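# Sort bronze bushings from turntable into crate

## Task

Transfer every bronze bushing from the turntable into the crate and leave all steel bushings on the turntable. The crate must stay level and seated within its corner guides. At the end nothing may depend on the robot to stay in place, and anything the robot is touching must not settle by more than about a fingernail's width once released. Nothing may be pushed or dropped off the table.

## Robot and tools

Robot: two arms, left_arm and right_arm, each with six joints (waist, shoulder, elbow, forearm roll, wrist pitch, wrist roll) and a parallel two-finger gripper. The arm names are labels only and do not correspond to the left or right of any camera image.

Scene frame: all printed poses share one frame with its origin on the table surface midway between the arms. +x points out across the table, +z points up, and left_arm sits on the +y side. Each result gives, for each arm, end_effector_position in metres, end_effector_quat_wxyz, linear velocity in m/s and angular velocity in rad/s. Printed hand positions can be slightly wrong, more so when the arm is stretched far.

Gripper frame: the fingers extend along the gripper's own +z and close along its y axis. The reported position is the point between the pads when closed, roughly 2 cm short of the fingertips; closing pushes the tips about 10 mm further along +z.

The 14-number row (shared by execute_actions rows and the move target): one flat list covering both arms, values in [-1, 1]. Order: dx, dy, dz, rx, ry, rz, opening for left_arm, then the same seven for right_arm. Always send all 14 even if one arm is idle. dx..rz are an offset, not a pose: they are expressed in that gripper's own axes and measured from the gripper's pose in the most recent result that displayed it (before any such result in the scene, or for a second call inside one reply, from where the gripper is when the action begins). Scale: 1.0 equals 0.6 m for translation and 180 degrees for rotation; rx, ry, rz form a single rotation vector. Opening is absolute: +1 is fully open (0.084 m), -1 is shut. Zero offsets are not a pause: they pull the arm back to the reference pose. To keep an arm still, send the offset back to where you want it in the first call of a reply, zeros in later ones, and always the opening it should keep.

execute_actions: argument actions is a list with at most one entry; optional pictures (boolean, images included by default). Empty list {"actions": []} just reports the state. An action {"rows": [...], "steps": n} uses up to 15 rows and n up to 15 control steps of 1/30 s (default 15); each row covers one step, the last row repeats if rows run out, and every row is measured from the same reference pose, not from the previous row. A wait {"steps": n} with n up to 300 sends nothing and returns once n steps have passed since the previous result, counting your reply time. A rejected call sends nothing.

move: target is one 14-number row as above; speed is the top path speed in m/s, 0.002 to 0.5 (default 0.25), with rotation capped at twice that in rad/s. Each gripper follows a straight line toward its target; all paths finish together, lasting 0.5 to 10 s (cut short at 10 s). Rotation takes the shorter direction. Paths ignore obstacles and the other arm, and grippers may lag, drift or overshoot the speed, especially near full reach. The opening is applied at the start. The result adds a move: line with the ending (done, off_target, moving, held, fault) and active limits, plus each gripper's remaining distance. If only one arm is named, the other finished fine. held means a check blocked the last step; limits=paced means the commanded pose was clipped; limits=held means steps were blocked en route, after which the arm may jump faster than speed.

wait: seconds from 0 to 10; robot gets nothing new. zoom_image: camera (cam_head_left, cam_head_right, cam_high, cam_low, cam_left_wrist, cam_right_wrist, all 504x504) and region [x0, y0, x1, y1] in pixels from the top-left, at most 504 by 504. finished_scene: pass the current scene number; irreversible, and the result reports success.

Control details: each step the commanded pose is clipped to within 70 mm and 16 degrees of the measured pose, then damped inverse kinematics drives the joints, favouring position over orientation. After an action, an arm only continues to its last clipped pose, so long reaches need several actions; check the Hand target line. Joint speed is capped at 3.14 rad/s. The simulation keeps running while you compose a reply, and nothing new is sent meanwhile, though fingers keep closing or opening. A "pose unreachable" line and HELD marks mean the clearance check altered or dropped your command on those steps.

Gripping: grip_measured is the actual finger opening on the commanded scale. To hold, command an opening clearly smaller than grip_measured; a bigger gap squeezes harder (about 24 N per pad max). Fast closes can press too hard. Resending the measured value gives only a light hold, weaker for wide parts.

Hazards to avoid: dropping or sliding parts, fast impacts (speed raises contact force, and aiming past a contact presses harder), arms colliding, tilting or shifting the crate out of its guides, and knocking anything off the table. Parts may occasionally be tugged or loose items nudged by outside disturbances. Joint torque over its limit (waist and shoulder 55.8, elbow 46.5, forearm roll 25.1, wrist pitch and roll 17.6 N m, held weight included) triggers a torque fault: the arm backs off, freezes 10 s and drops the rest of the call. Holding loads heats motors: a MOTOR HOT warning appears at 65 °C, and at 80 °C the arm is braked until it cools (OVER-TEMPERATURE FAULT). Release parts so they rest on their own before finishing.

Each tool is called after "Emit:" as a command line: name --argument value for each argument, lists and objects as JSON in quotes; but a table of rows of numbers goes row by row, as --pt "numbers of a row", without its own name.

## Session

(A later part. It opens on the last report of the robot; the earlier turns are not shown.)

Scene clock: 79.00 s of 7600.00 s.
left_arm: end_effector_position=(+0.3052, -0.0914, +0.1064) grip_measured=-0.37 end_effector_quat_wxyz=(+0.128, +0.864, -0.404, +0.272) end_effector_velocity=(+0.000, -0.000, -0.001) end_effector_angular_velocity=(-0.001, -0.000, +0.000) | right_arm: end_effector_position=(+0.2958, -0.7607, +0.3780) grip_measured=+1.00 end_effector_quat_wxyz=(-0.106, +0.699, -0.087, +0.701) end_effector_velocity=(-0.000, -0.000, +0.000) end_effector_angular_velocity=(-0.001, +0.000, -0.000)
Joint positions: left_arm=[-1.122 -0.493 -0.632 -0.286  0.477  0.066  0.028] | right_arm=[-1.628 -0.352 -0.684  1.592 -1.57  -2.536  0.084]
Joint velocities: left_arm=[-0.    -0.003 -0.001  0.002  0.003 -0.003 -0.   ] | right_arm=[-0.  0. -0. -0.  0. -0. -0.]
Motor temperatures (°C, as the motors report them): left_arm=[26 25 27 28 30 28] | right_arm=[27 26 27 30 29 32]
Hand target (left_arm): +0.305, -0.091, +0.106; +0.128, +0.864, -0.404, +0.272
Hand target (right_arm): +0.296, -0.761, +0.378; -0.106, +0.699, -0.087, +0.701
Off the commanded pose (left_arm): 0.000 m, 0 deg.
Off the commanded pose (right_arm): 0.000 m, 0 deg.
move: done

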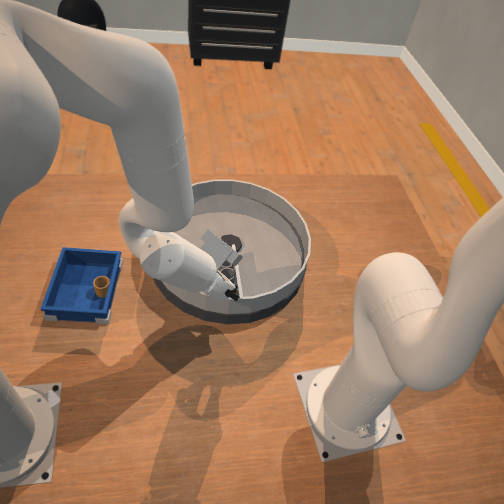

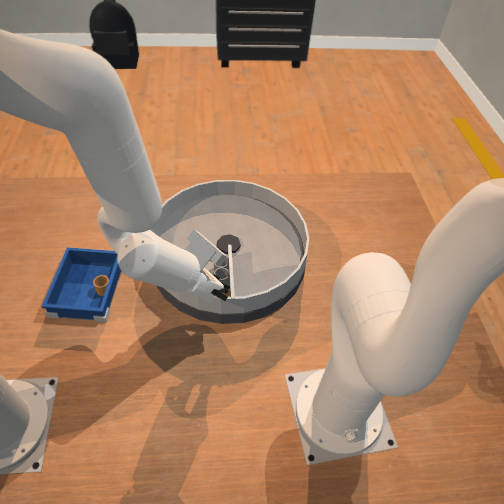

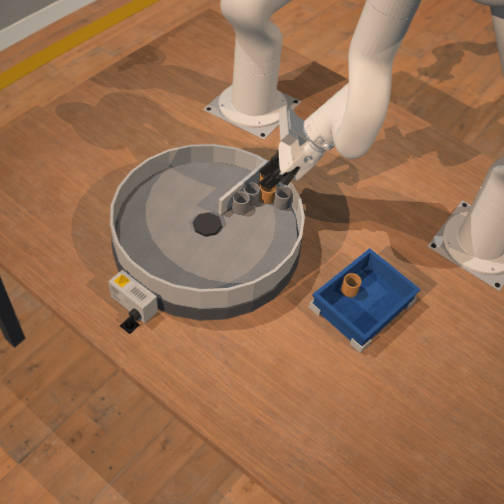

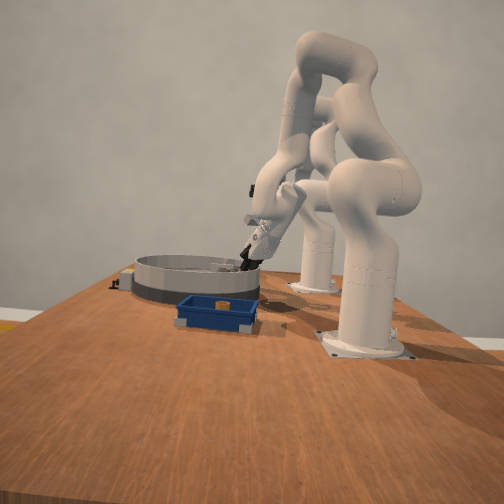

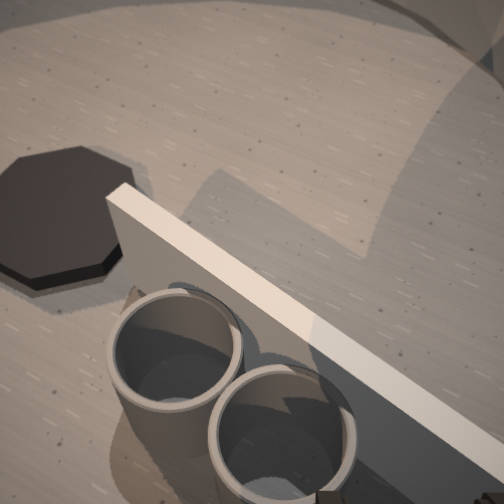

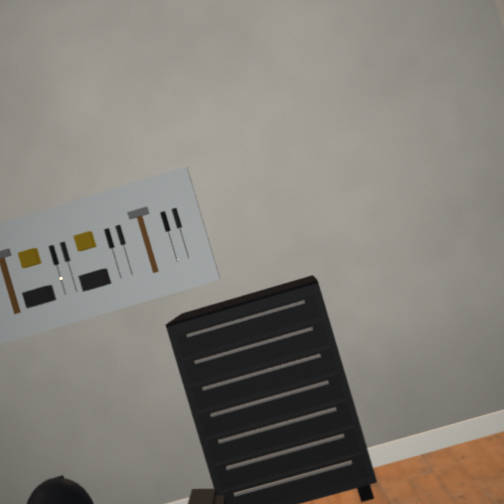

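Lower a bit and drag.

Emit:
move --target '[-0.004,0,0.0057,0,0,0,-0.35,0,0,0,0,0,0,1]' --speed 0.02

Emit:
move --target '[0,-0.2,0,0,0,0,-0.4,0,0,0,0,0,0,1]' --speed 0.04

Emit:
zoom_image --camera "cam_high" --region '[200,150,320,270]'

Scene clock: 80.53 s of 7600.00 s.
left_arm: end_effector_position=(+0.3052, -0.0914, +0.1023) grip_measured=-0.37 end_effector_quat_wxyz=(+0.128, +0.864, -0.404, +0.272) end_effector_velocity=(+0.000, -0.000, -0.000) end_effector_angular_velocity=(-0.001, -0.000, +0.000) | right_arm: end_effector_position=(+0.2958, -0.7607, +0.3780) grip_measured=+1.00 end_effector_quat_wxyz=(-0.106, +0.699, -0.087, +0.701) end_effector_velocity=(+0.000, -0.000, +0.000) end_effector_angular_velocity=(-0.000, +0.000, -0.000)
Joint positions: left_arm=[-1.122 -0.504 -0.634 -0.281  0.486  0.06   0.028] | right_arm=[-1.628 -0.352 -0.684  1.592 -1.57  -2.536  0.084]
Joint velocities: left_arm=[-0.    -0.002 -0.001  0.001  0.002 -0.001 -0.   ] | right_arm=[ 0.  0. -0.  0.  0. -0. -0.]
Motor temperatures (°C, as the motors report them): left_arm=[26 25 27 28 30 28] | right_arm=[27 26 27 30 29 32]
Hand target (left_arm): +0.305, -0.091, +0.102; +0.128, +0.864, -0.404, +0.272
Hand target (right_arm): +0.296, -0.761, +0.378; -0.106, +0.699, -0.087, +0.701
Off the commanded pose (left_arm): 0.000 m, 0 deg.
Off the commanded pose (right_arm): 0.000 m, 0 deg.
move: done

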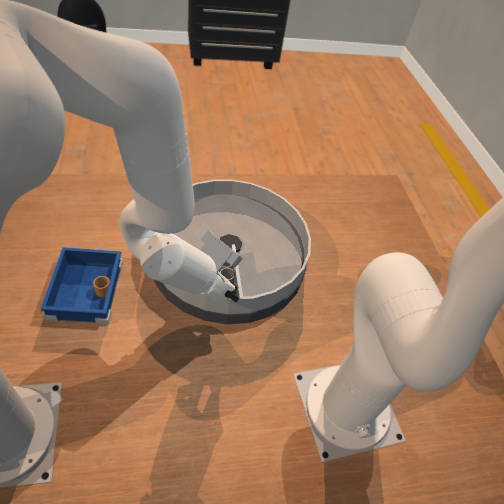

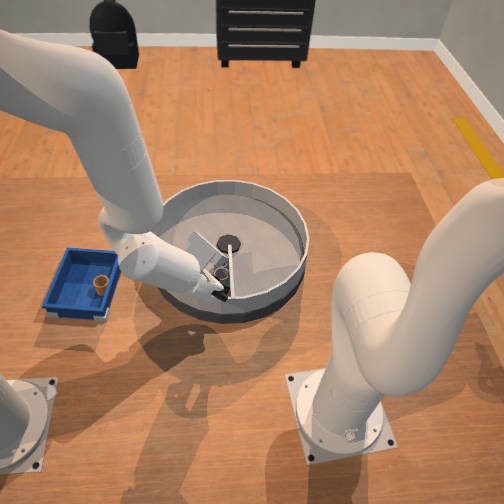

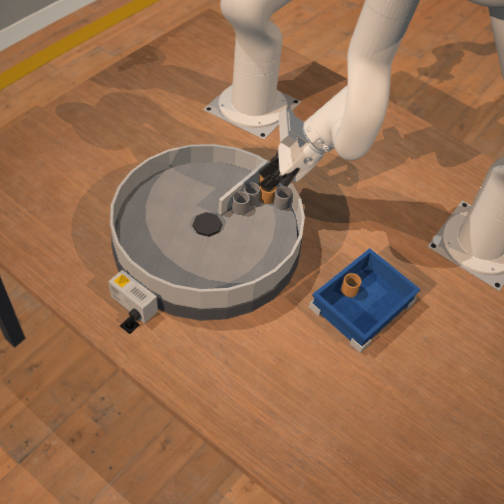

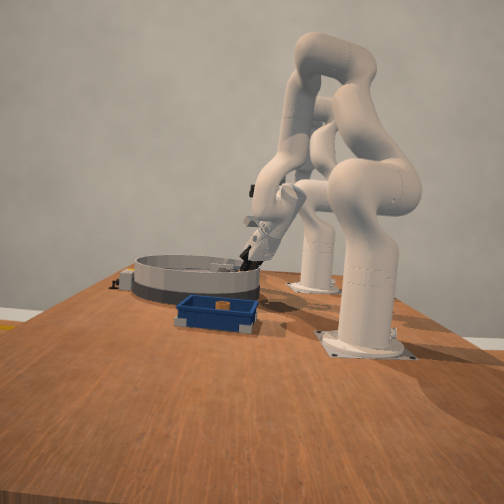

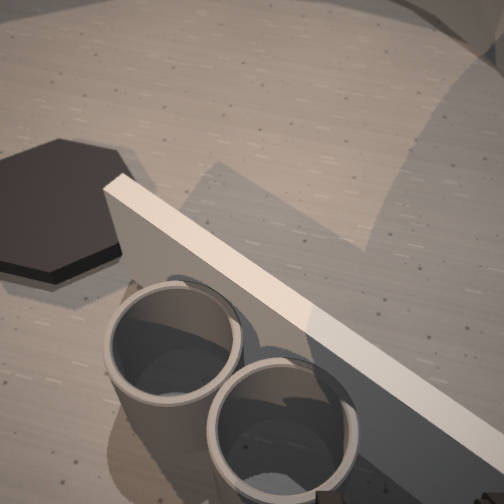

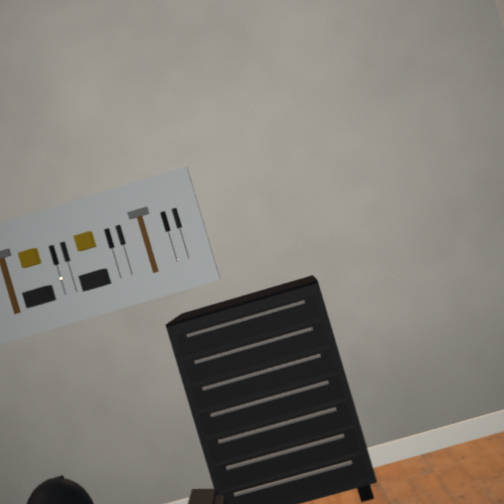

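Scene clock: 83.83 s of 7600.00 s.
left_arm: end_effector_position=(+0.3965, -0.0148, +0.1018) grip_measured=-0.42 end_effector_quat_wxyz=(+0.129, +0.864, -0.404, +0.272) end_effector_velocity=(+0.001, +0.001, +0.000) end_effector_angular_velocity=(-0.001, +0.000, -0.000) | right_arm: end_effector_position=(+0.2958, -0.7607, +0.3780) grip_measured=+1.00 end_effector_quat_wxyz=(-0.106, +0.699, -0.087, +0.701) end_effector_velocity=(+0.000, +0.000, +0.000) end_effector_angular_velocity=(-0.000, -0.000, +0.000)
Joint positions: left_arm=[-0.813 -0.492 -0.608  0.1    0.496 -0.026  0.026] | right_arm=[-1.628 -0.352 -0.684  1.592 -1.57  -2.536  0.084]
Joint velocities: left_arm=[ 0.004 -0.    -0.001  0.007  0.    -0.003 -0.   ] | right_arm=[ 0.  0.  0.  0. -0. -0.  0.]
Motor temperatures (°C, as the motors report them): left_arm=[26 25 27 28 30 28] | right_arm=[27 26 27 30 29 32]
Hand target (left_arm): +0.397, -0.015, +0.102; +0.129, +0.864, -0.404, +0.272
Hand target (right_arm): +0.296, -0.761, +0.378; -0.106, +0.699, -0.087, +0.701
Off the commanded pose (left_arm): 0.001 m, 0 deg.
Off the commanded pose (right_arm): 0.000 m, 0 deg.
move: done

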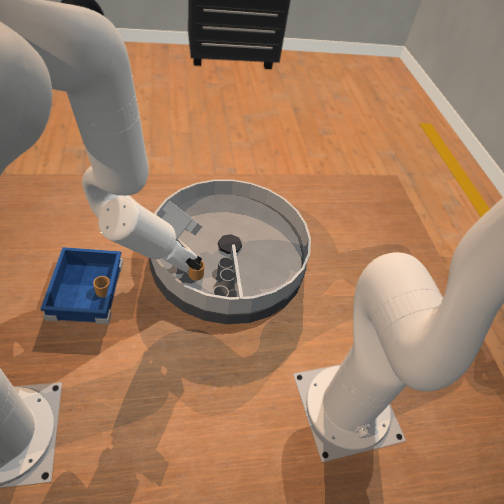

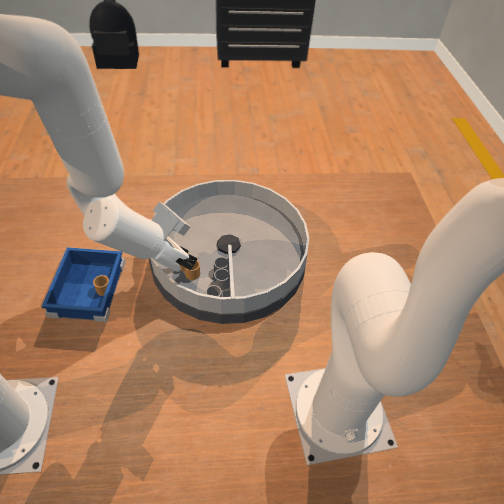

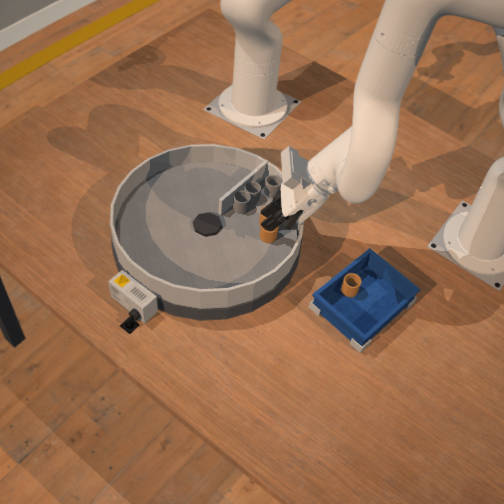

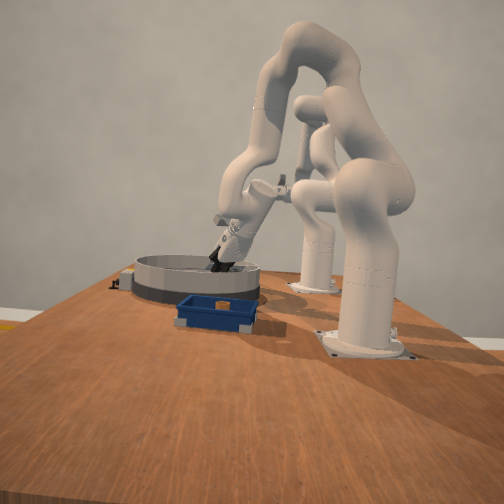

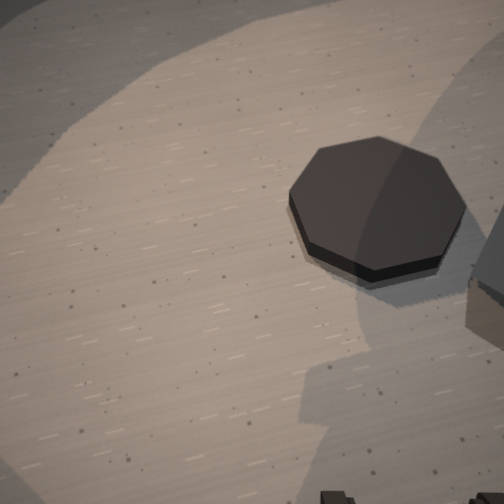

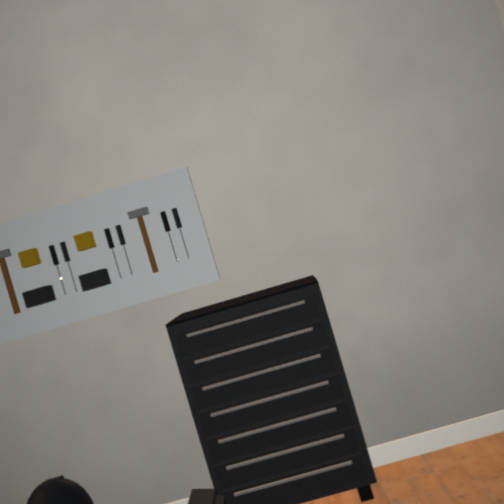

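Region (200, 150, 320, 270) of cam_high's 504x504 image, scaled by 4.200, with more detail than that image has.

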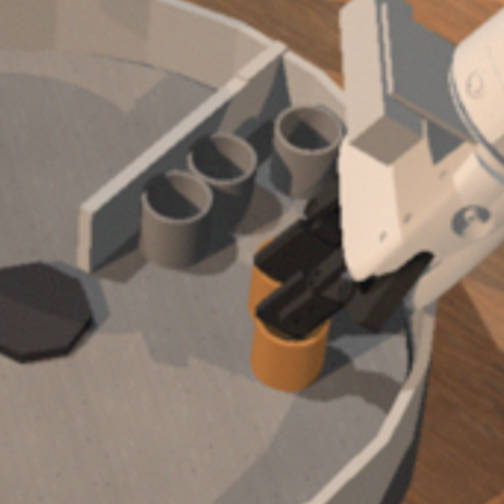

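Emit:
move --target '[0.067,0,-0.096,0,-0.195,0,-0.33,0,0,0,0,0,0,1]'

Emit:
move --target '[-0.03,0.075,0,0,0,0.36,0.0,0,0,0,0,0,0,1]' --speed 0.35

Emit:
wait --seconds 8

Scene clock: 86.50 s of 7600.00 s.
left_arm: end_effector_position=(+0.3967, -0.0144, +0.1717) grip_measured=-0.35 end_effector_quat_wxyz=(+0.002, +0.906, -0.424, -0.001) end_effector_velocity=(+0.001, -0.000, +0.001) end_effector_angular_velocity=(+0.005, +0.007, +0.001) | right_arm: end_effector_position=(+0.2958, -0.7607, +0.3780) grip_measured=+1.00 end_effector_quat_wxyz=(-0.106, +0.699, -0.087, +0.701) end_effector_velocity=(-0.000, -0.000, -0.000) end_effector_angular_velocity=(+0.001, +0.000, -0.000)
Joint positions: left_arm=[-0.833 -0.479 -1.003 -0.009 -0.525  0.068  0.029] | right_arm=[-1.628 -0.352 -0.684  1.592 -1.57  -2.536  0.084]
Joint velocities: left_arm=[ 0.001 -0.003 -0.008 -0.004 -0.013  0.003 -0.   ] | right_arm=[-0.    -0.001 -0.    -0.     0.     0.    -0.   ]
Motor temperatures (°C, as the motors report them): left_arm=[26 25 27 28 30 28] | right_arm=[27 26 27 30 29 32]
Hand target (left_arm): +0.397, -0.015, +0.172; +0.002, +0.906, -0.424, -0.002
Hand target (right_arm): +0.296, -0.761, +0.378; -0.106, +0.699, -0.087, +0.701
Off the commanded pose (left_arm): 0.000 m, 0 deg.
Off the commanded pose (right_arm): 0.000 m, 0 deg.
move: done

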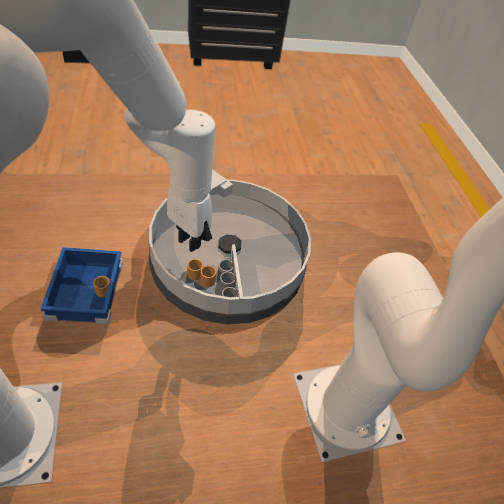

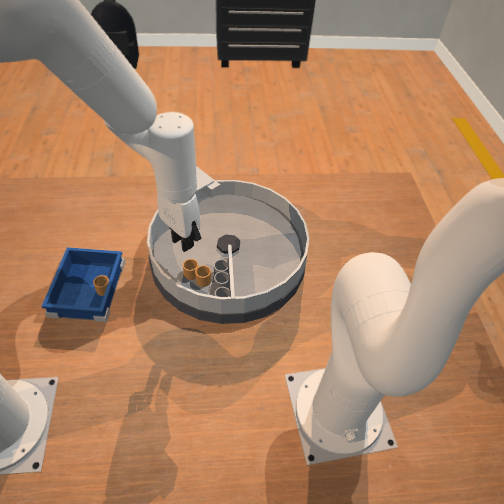

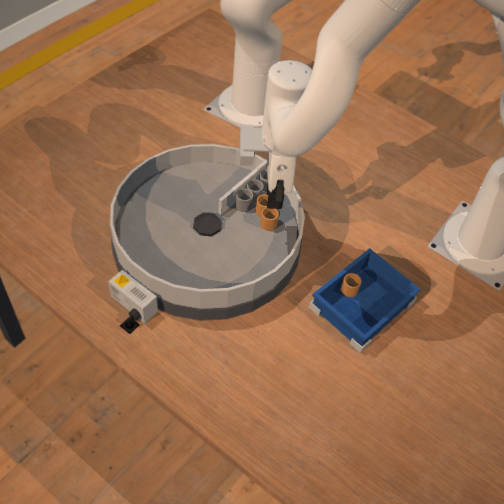

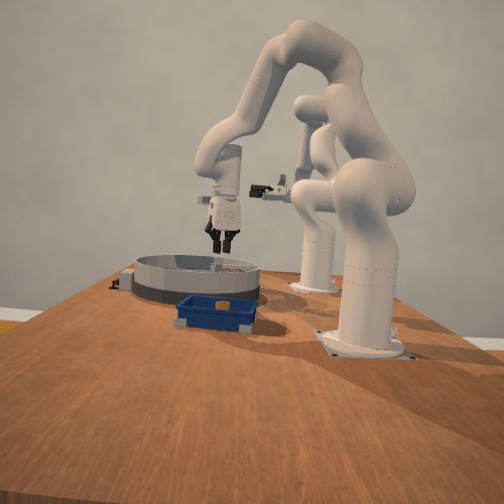

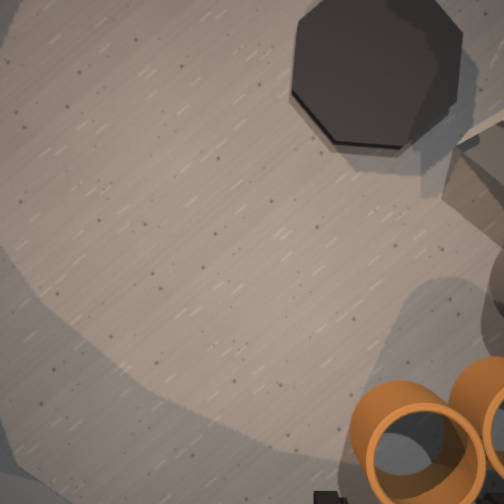

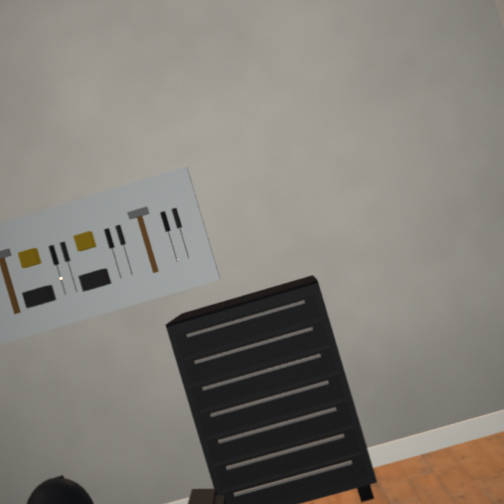

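Scene clock: 88.60 s of 7600.00 s.
left_arm: end_effector_position=(+0.3508, -0.0294, +0.1719) grip_measured=-0.01 end_effector_quat_wxyz=(-0.002, -0.538, +0.843, +0.000) end_effector_velocity=(-0.000, -0.000, +0.000) end_effector_angular_velocity=(-0.002, +0.002, -0.008) | right_arm: end_effector_position=(+0.2958, -0.7607, +0.3780) grip_measured=+1.00 end_effector_quat_wxyz=(-0.106, +0.699, -0.087, +0.701) end_effector_velocity=(+0.000, +0.000, +0.000) end_effector_angular_velocity=(+0.000, -0.000, +0.000)
Joint positions: left_arm=[-0.92  -0.442 -0.947 -0.008 -0.506  1.11   0.044] | right_arm=[-1.628 -0.352 -0.684  1.592 -1.57  -2.536  0.084]
Joint velocities: left_arm=[ 0.001  0.     0.    -0.005 -0.     0.013  0.   ] | right_arm=[ 0.  0.  0. -0. -0. -0. -0.]
Motor temperatures (°C, as the motors report them): left_arm=[26 25 27 28 30 28] | right_arm=[27 26 27 30 29 32]
Hand target (left_arm): +0.351, -0.029, +0.172; -0.002, -0.537, +0.843, +0.000
Hand target (right_arm): +0.296, -0.761, +0.378; -0.106, +0.699, -0.087, +0.701
Off the commanded pose (left_arm): 0.000 m, 0 deg.
Off the commanded pose (right_arm): 0.000 m, 0 deg.
move: done

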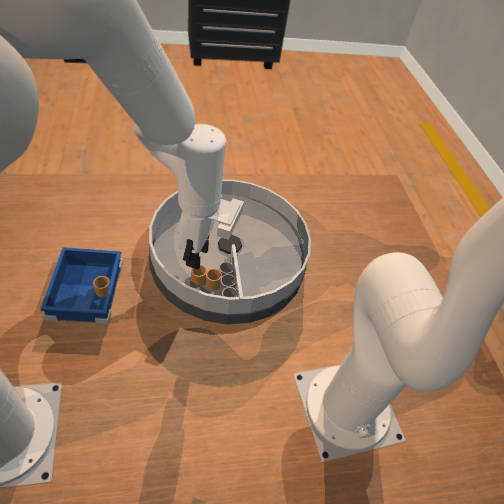

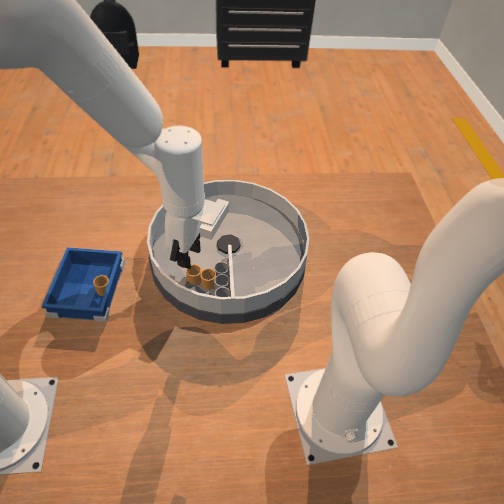

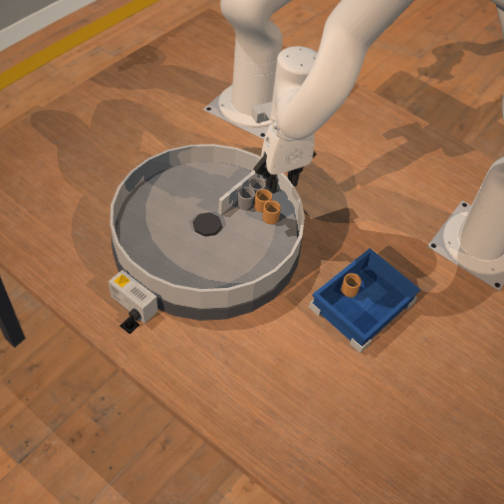

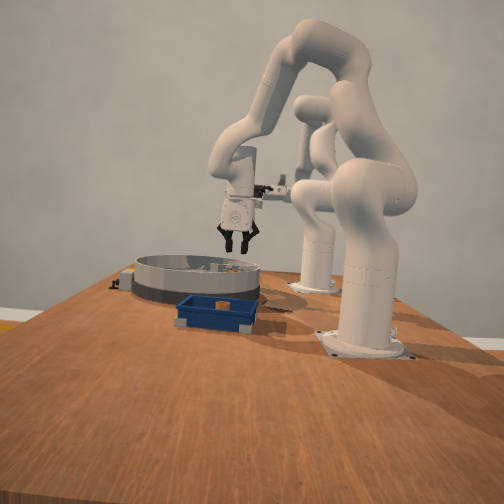

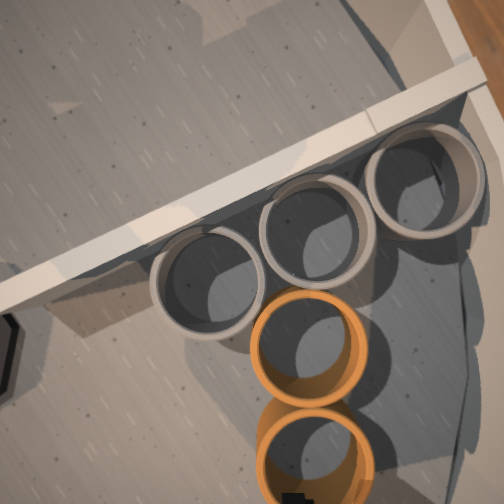

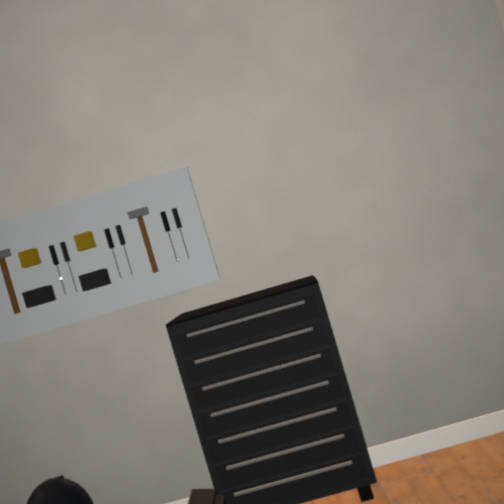

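Scene clock: 96.60 s of 7600.00 s.
left_arm: end_effector_position=(+0.3507, -0.0294, +0.1719) grip_measured=-0.01 end_effector_quat_wxyz=(-0.002, -0.537, +0.843, +0.000) end_effector_velocity=(+0.000, -0.000, -0.000) end_effector_angular_velocity=(-0.000, +0.000, +0.001) | right_arm: end_effector_position=(+0.2958, -0.7607, +0.3780) grip_measured=+1.00 end_effector_quat_wxyz=(-0.106, +0.699, -0.087, +0.701) end_effector_velocity=(-0.000, -0.000, -0.001) end_effector_angular_velocity=(+0.001, +0.001, -0.001)
Joint positions: left_arm=[-0.92  -0.442 -0.947 -0.009 -0.506  1.112  0.044] | right_arm=[-1.628 -0.352 -0.684  1.592 -1.57  -2.536  0.084]
Joint velocities: left_arm=[ 0.    -0.     0.    -0.001  0.    -0.    -0.   ] | right_arm=[-0.    -0.001 -0.    -0.     0.001 -0.    -0.   ]
Motor temperatures (°C, as the motors report them): left_arm=[26 25 27 28 30 28] | right_arm=[27 26 27 30 29 32]
Hand target (left_arm): +0.351, -0.029, +0.172; -0.002, -0.537, +0.843, +0.000
Hand target (right_arm): +0.296, -0.761, +0.378; -0.106, +0.699, -0.087, +0.701
Off the commanded pose (left_arm): 0.000 m, 0 deg.
Off the commanded pose (right_arm): 0.000 m, 0 deg.
Steps of this call (steps 1 to 240: nothing new was sent). Readings (end_effector_position):
1: left_arm (+0.3508, -0.0294, +0.1719) | right_arm (+0.2958, -0.7607, +0.3780)
2: left_arm (+0.3507, -0.0294, +0.1719) | right_arm (+0.2958, -0.7607, +0.3780)
4: left_arm (+0.3507, -0.0294, +0.1719) | right_arm (+0.2958, -0.7607, +0.3780)
8: left_arm (+0.3507, -0.0294, +0.1719) | right_arm (+0.2958, -0.7607, +0.3780)
240: the state above

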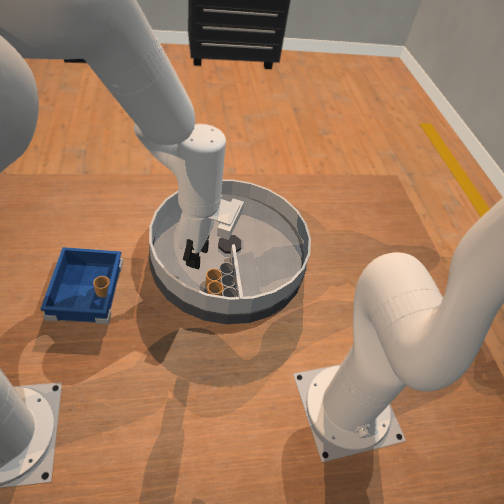

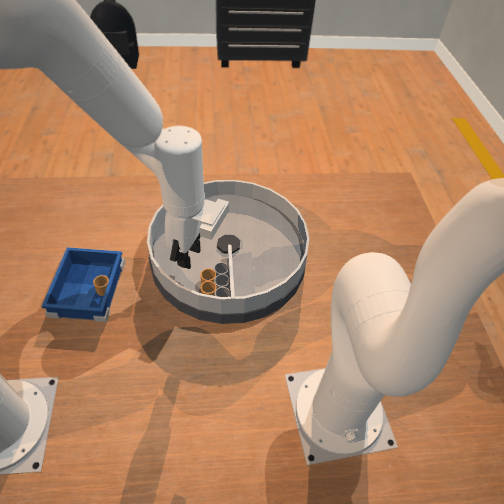

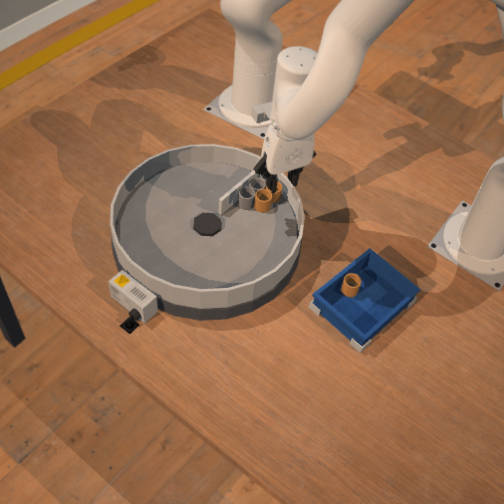

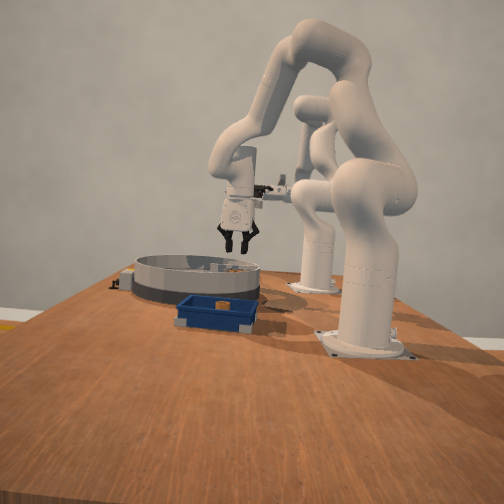

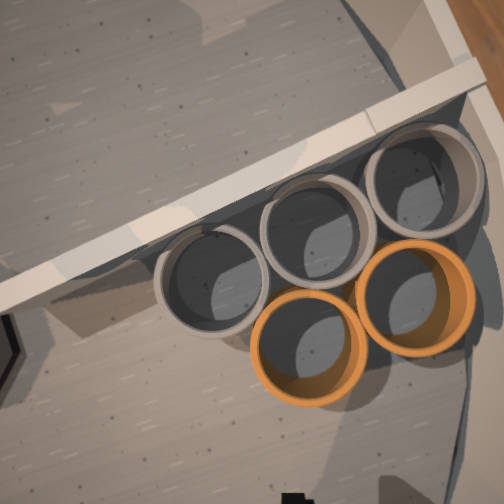

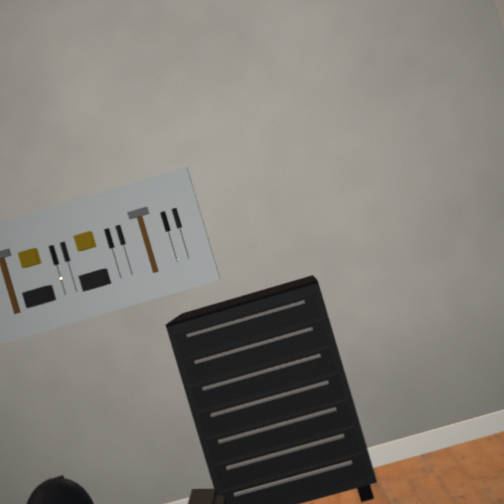

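Emit:
move --target '[0.013,-0.043,0.145,0,0,0.11,-0.03,0,0,0,0,0,0,1]' --speed 0.12

Emit:
move --target '[0.039,0,0,0,0,0,-0.03,0,0,0,0,0,0,1]' --speed 0.03

Emit:
execute_actions --actions '[{"rows":[[0,0,0,0,0,0,-0.5,0,0,0,0,0,0,1]],"steps":10}]'

Scene clock: 99.60 s of 7600.00 s.
left_arm: end_effector_position=(+0.3705, -0.0476, +0.0852) grip_measured=-0.04 end_effector_quat_wxyz=(-0.002, -0.384, +0.923, -0.000) end_effector_velocity=(+0.000, -0.000, -0.001) end_effector_angular_velocity=(-0.001, +0.001, -0.006) | right_arm: end_effector_position=(+0.2958, -0.7607, +0.3780) grip_measured=+1.00 end_effector_quat_wxyz=(-0.106, +0.699, -0.087, +0.701) end_effector_velocity=(+0.000, +0.000, -0.000) end_effector_angular_velocity=(+0.000, -0.000, +0.001)
Joint positions: left_arm=[-0.912 -0.655 -1.023 -0.011 -0.368  1.468  0.042] | right_arm=[-1.628 -0.352 -0.684  1.592 -1.57  -2.536  0.084]
Joint velocities: left_arm=[ 0.001 -0.003 -0.002 -0.003  0.002  0.009  0.   ] | right_arm=[ 0.001  0.     0.001  0.    -0.    -0.    -0.   ]
Motor temperatures (°C, as the motors report them): left_arm=[26 25 27 28 30 28] | right_arm=[27 26 27 30 29 32]
Hand target (left_arm): +0.371, -0.048, +0.085; -0.002, -0.384, +0.923, -0.000
Hand target (right_arm): +0.296, -0.761, +0.378; -0.106, +0.699, -0.087, +0.701
Off the commanded pose (left_arm): 0.000 m, 0 deg.
Off the commanded pose (right_arm): 0.000 m, 0 deg.
move: done

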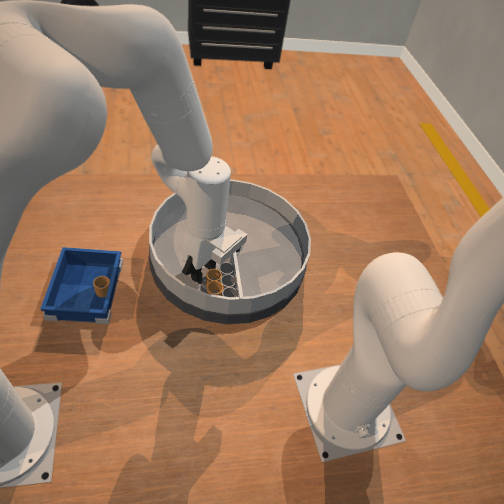

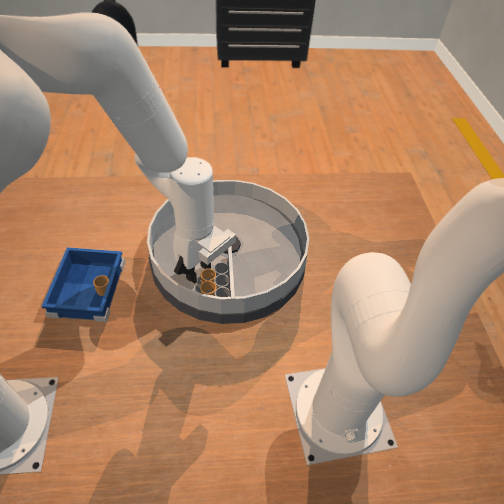

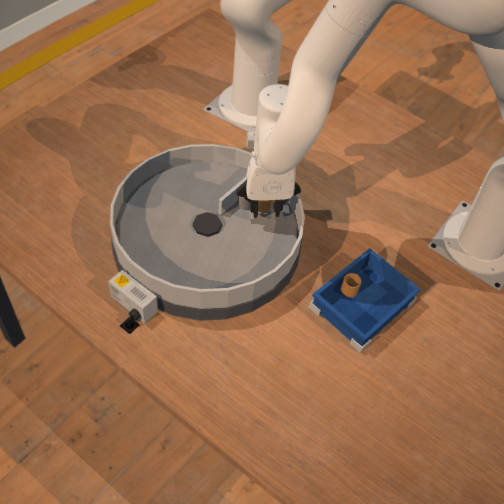

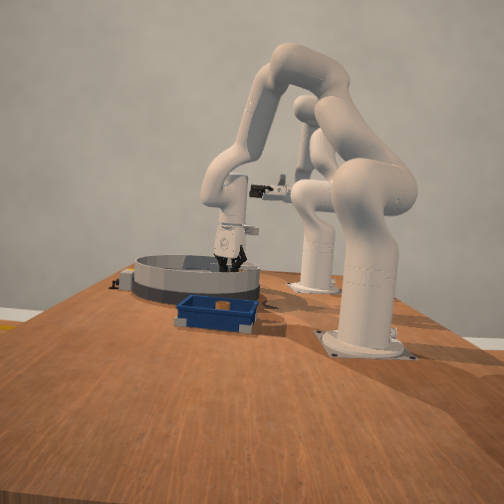

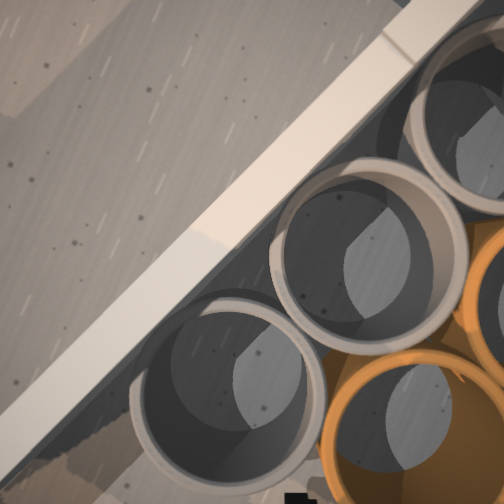

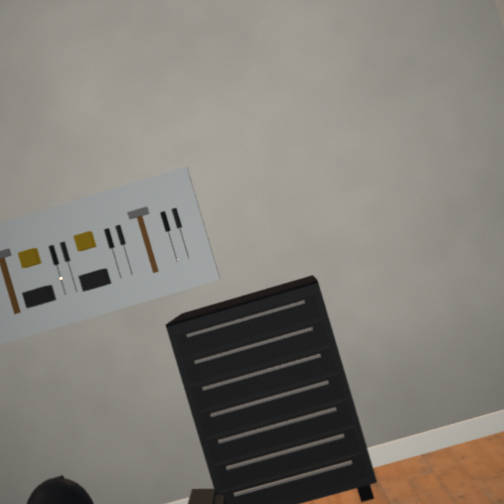

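Scene clock: 100.63 s of 7600.00 s.
left_arm: end_effector_position=(+0.3524, -0.0590, +0.0840) grip_measured=-0.05 end_effector_quat_wxyz=(-0.004, -0.387, +0.922, +0.007) end_effector_velocity=(-0.001, -0.000, +0.000) end_effector_angular_velocity=(-0.000, +0.000, +0.008) | right_arm: end_effector_position=(+0.2958, -0.7607, +0.3780) grip_measured=+1.00 end_effector_quat_wxyz=(-0.106, +0.699, -0.087, +0.701) end_effector_velocity=(-0.000, +0.000, -0.001) end_effector_angular_velocity=(+0.002, +0.000, -0.000)
Joint positions: left_arm=[-0.952 -0.66  -1.028 -0.011 -0.384  1.422  0.042] | right_arm=[-1.628 -0.352 -0.684  1.592 -1.57  -2.536  0.084]
Joint velocities: left_arm=[-0.001  0.001  0.001 -0.001 -0.    -0.007  0.   ] | right_arm=[-0.    -0.002  0.    -0.     0.     0.    -0.   ]
Motor temperatures (°C, as the motors report them): left_arm=[26 25 27 28 30 28] | right_arm=[27 26 27 30 29 32]
Hand target (left_arm): +0.354, -0.064, +0.085; -0.002, -0.384, +0.923, -0.000
Hand target (right_arm): +0.296, -0.761, +0.378; -0.106, +0.699, -0.087, +0.701
Off the commanded pose (left_arm): 0.006 m, 1 deg.
Off the commanded pose (right_arm): 0.000 m, 0 deg.
move: off_target (left_arm)

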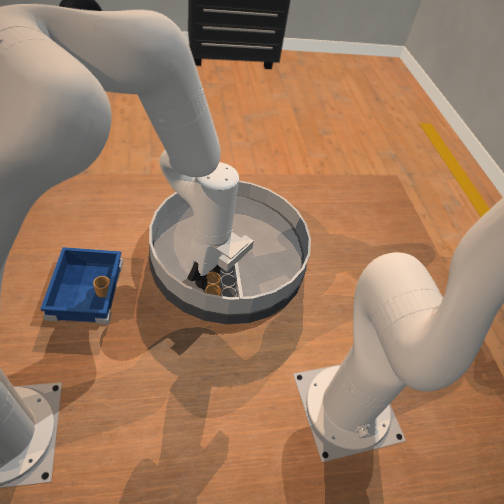

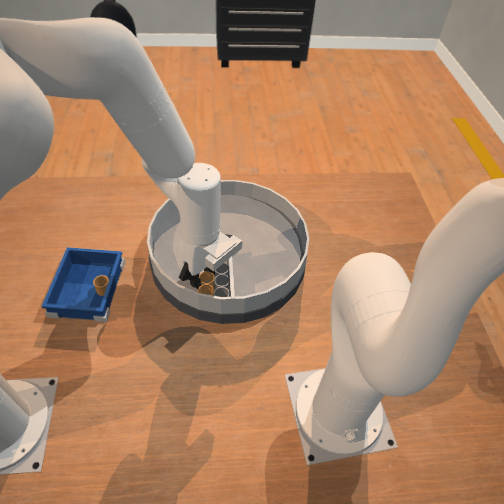

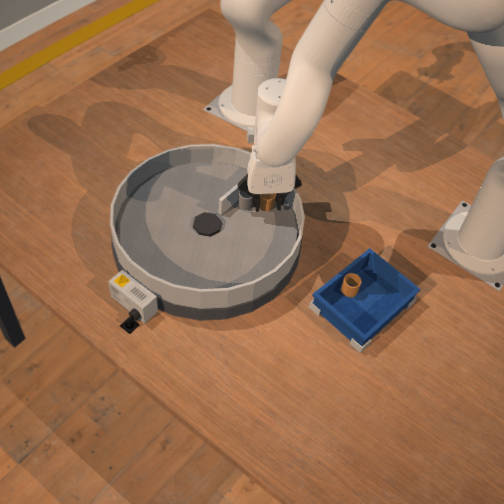

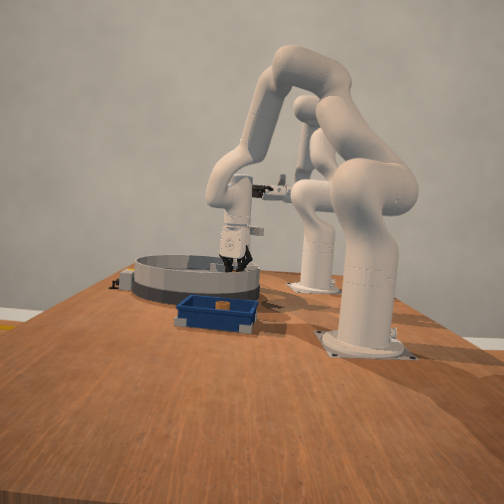

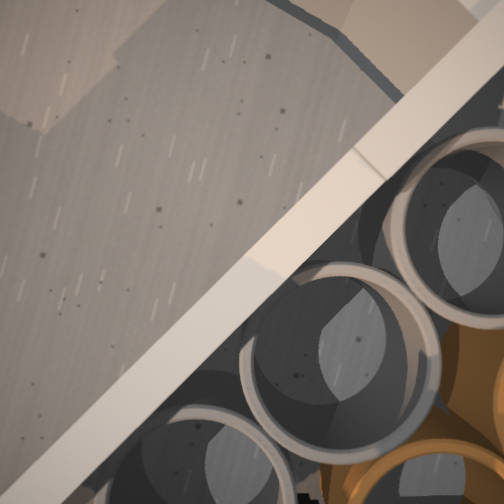

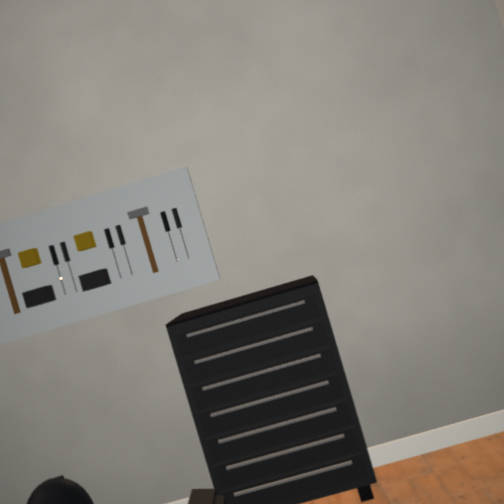

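Scene clock: 100.97 s of 7600.00 s.
left_arm: end_effector_position=(+0.3523, -0.0592, +0.0841) grip_measured=-0.15 end_effector_quat_wxyz=(-0.004, -0.386, +0.922, +0.007) end_effector_velocity=(+0.000, +0.000, -0.000) end_effector_angular_velocity=(-0.000, -0.000, +0.001) | right_arm: end_effector_position=(+0.2958, -0.7607, +0.3780) grip_measured=+1.00 end_effector_quat_wxyz=(-0.106, +0.699, -0.087, +0.701) end_effector_velocity=(+0.000, +0.000, +0.000) end_effector_angular_velocity=(+0.000, -0.000, +0.001)
Joint positions: left_arm=[-0.952 -0.66  -1.029 -0.011 -0.384  1.422  0.038] | right_arm=[-1.628 -0.352 -0.684  1.592 -1.57  -2.536  0.084]
Joint velocities: left_arm=[ 0.001 -0.     0.001  0.     0.001 -0.     0.   ] | right_arm=[ 0.001  0.     0.    -0.    -0.     0.     0.   ]
Motor temperatures (°C, as the motors report them): left_arm=[26 25 27 28 30 28] | right_arm=[27 26 27 30 29 32]
Hand target (left_arm): +0.352, -0.059, +0.084; -0.004, -0.387, +0.922, +0.007
Hand target (right_arm): +0.296, -0.761, +0.378; -0.106, +0.699, -0.087, +0.701
Off the commanded pose (left_arm): 0.000 m, 0 deg.
Off the commanded pose (right_arm): 0.000 m, 0 deg.
Steps of this call (steps 1 to 10: all 10 steps of this action). Readings (end_effector_position):
1: left_arm (+0.3527, -0.0597, +0.0842) | right_arm (+0.2958, -0.7607, +0.3780)
2: left_arm (+0.3524, -0.0594, +0.0841) | right_arm (+0.2958, -0.7607, +0.3780)
4: left_arm (+0.3523, -0.0593, +0.0842) | right_arm (+0.2958, -0.7607, +0.3780)
8: left_arm (+0.3523, -0.0593, +0.0841) | right_arm (+0.2958, -0.7607, +0.3780)
10: the state above

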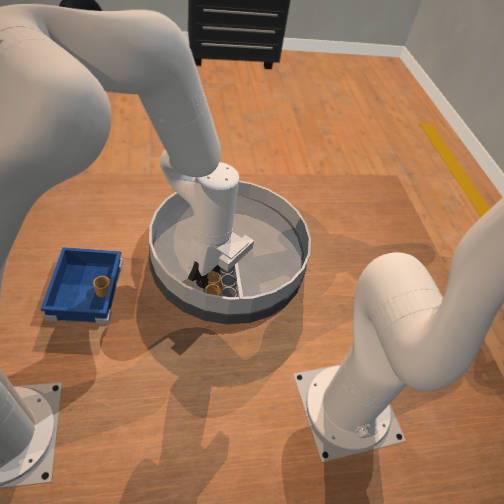

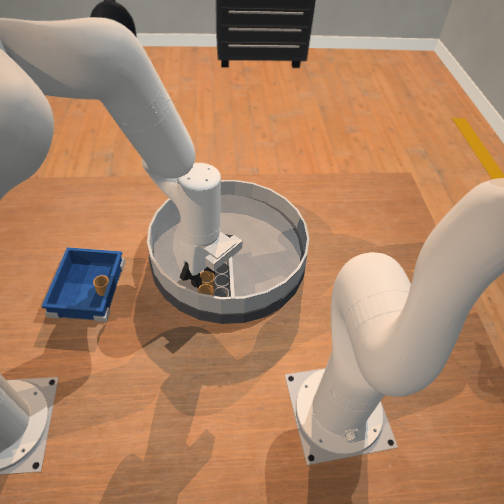

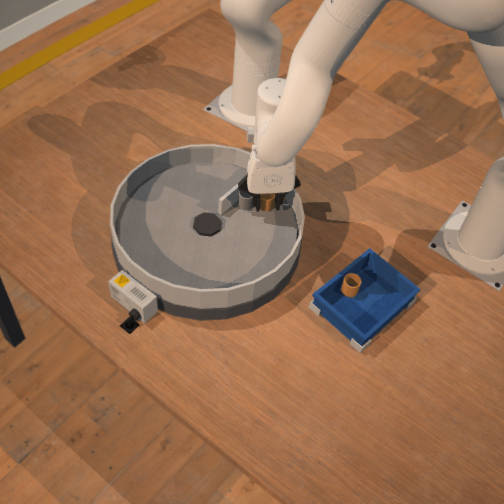

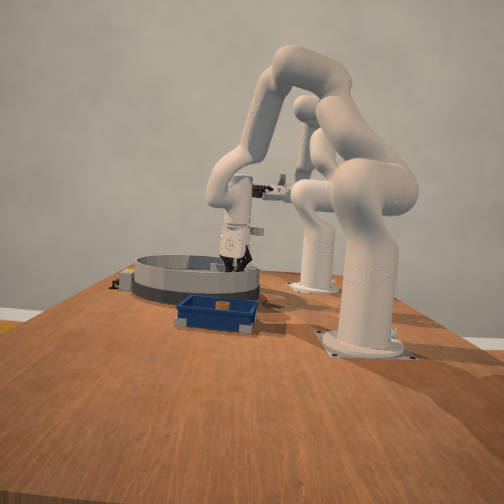

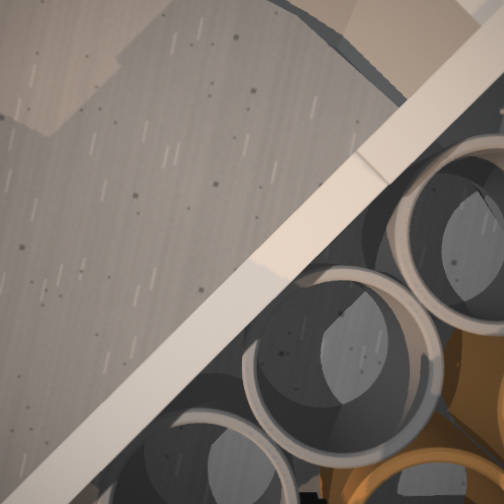

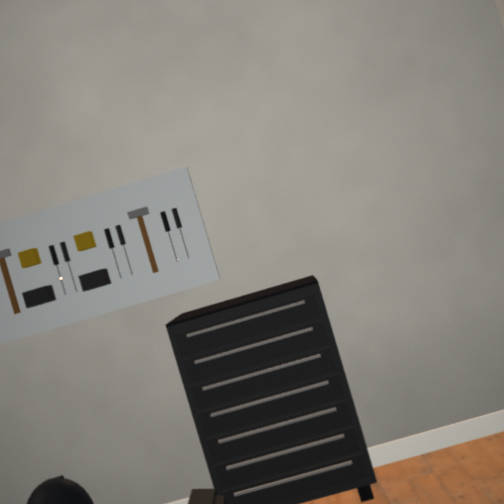

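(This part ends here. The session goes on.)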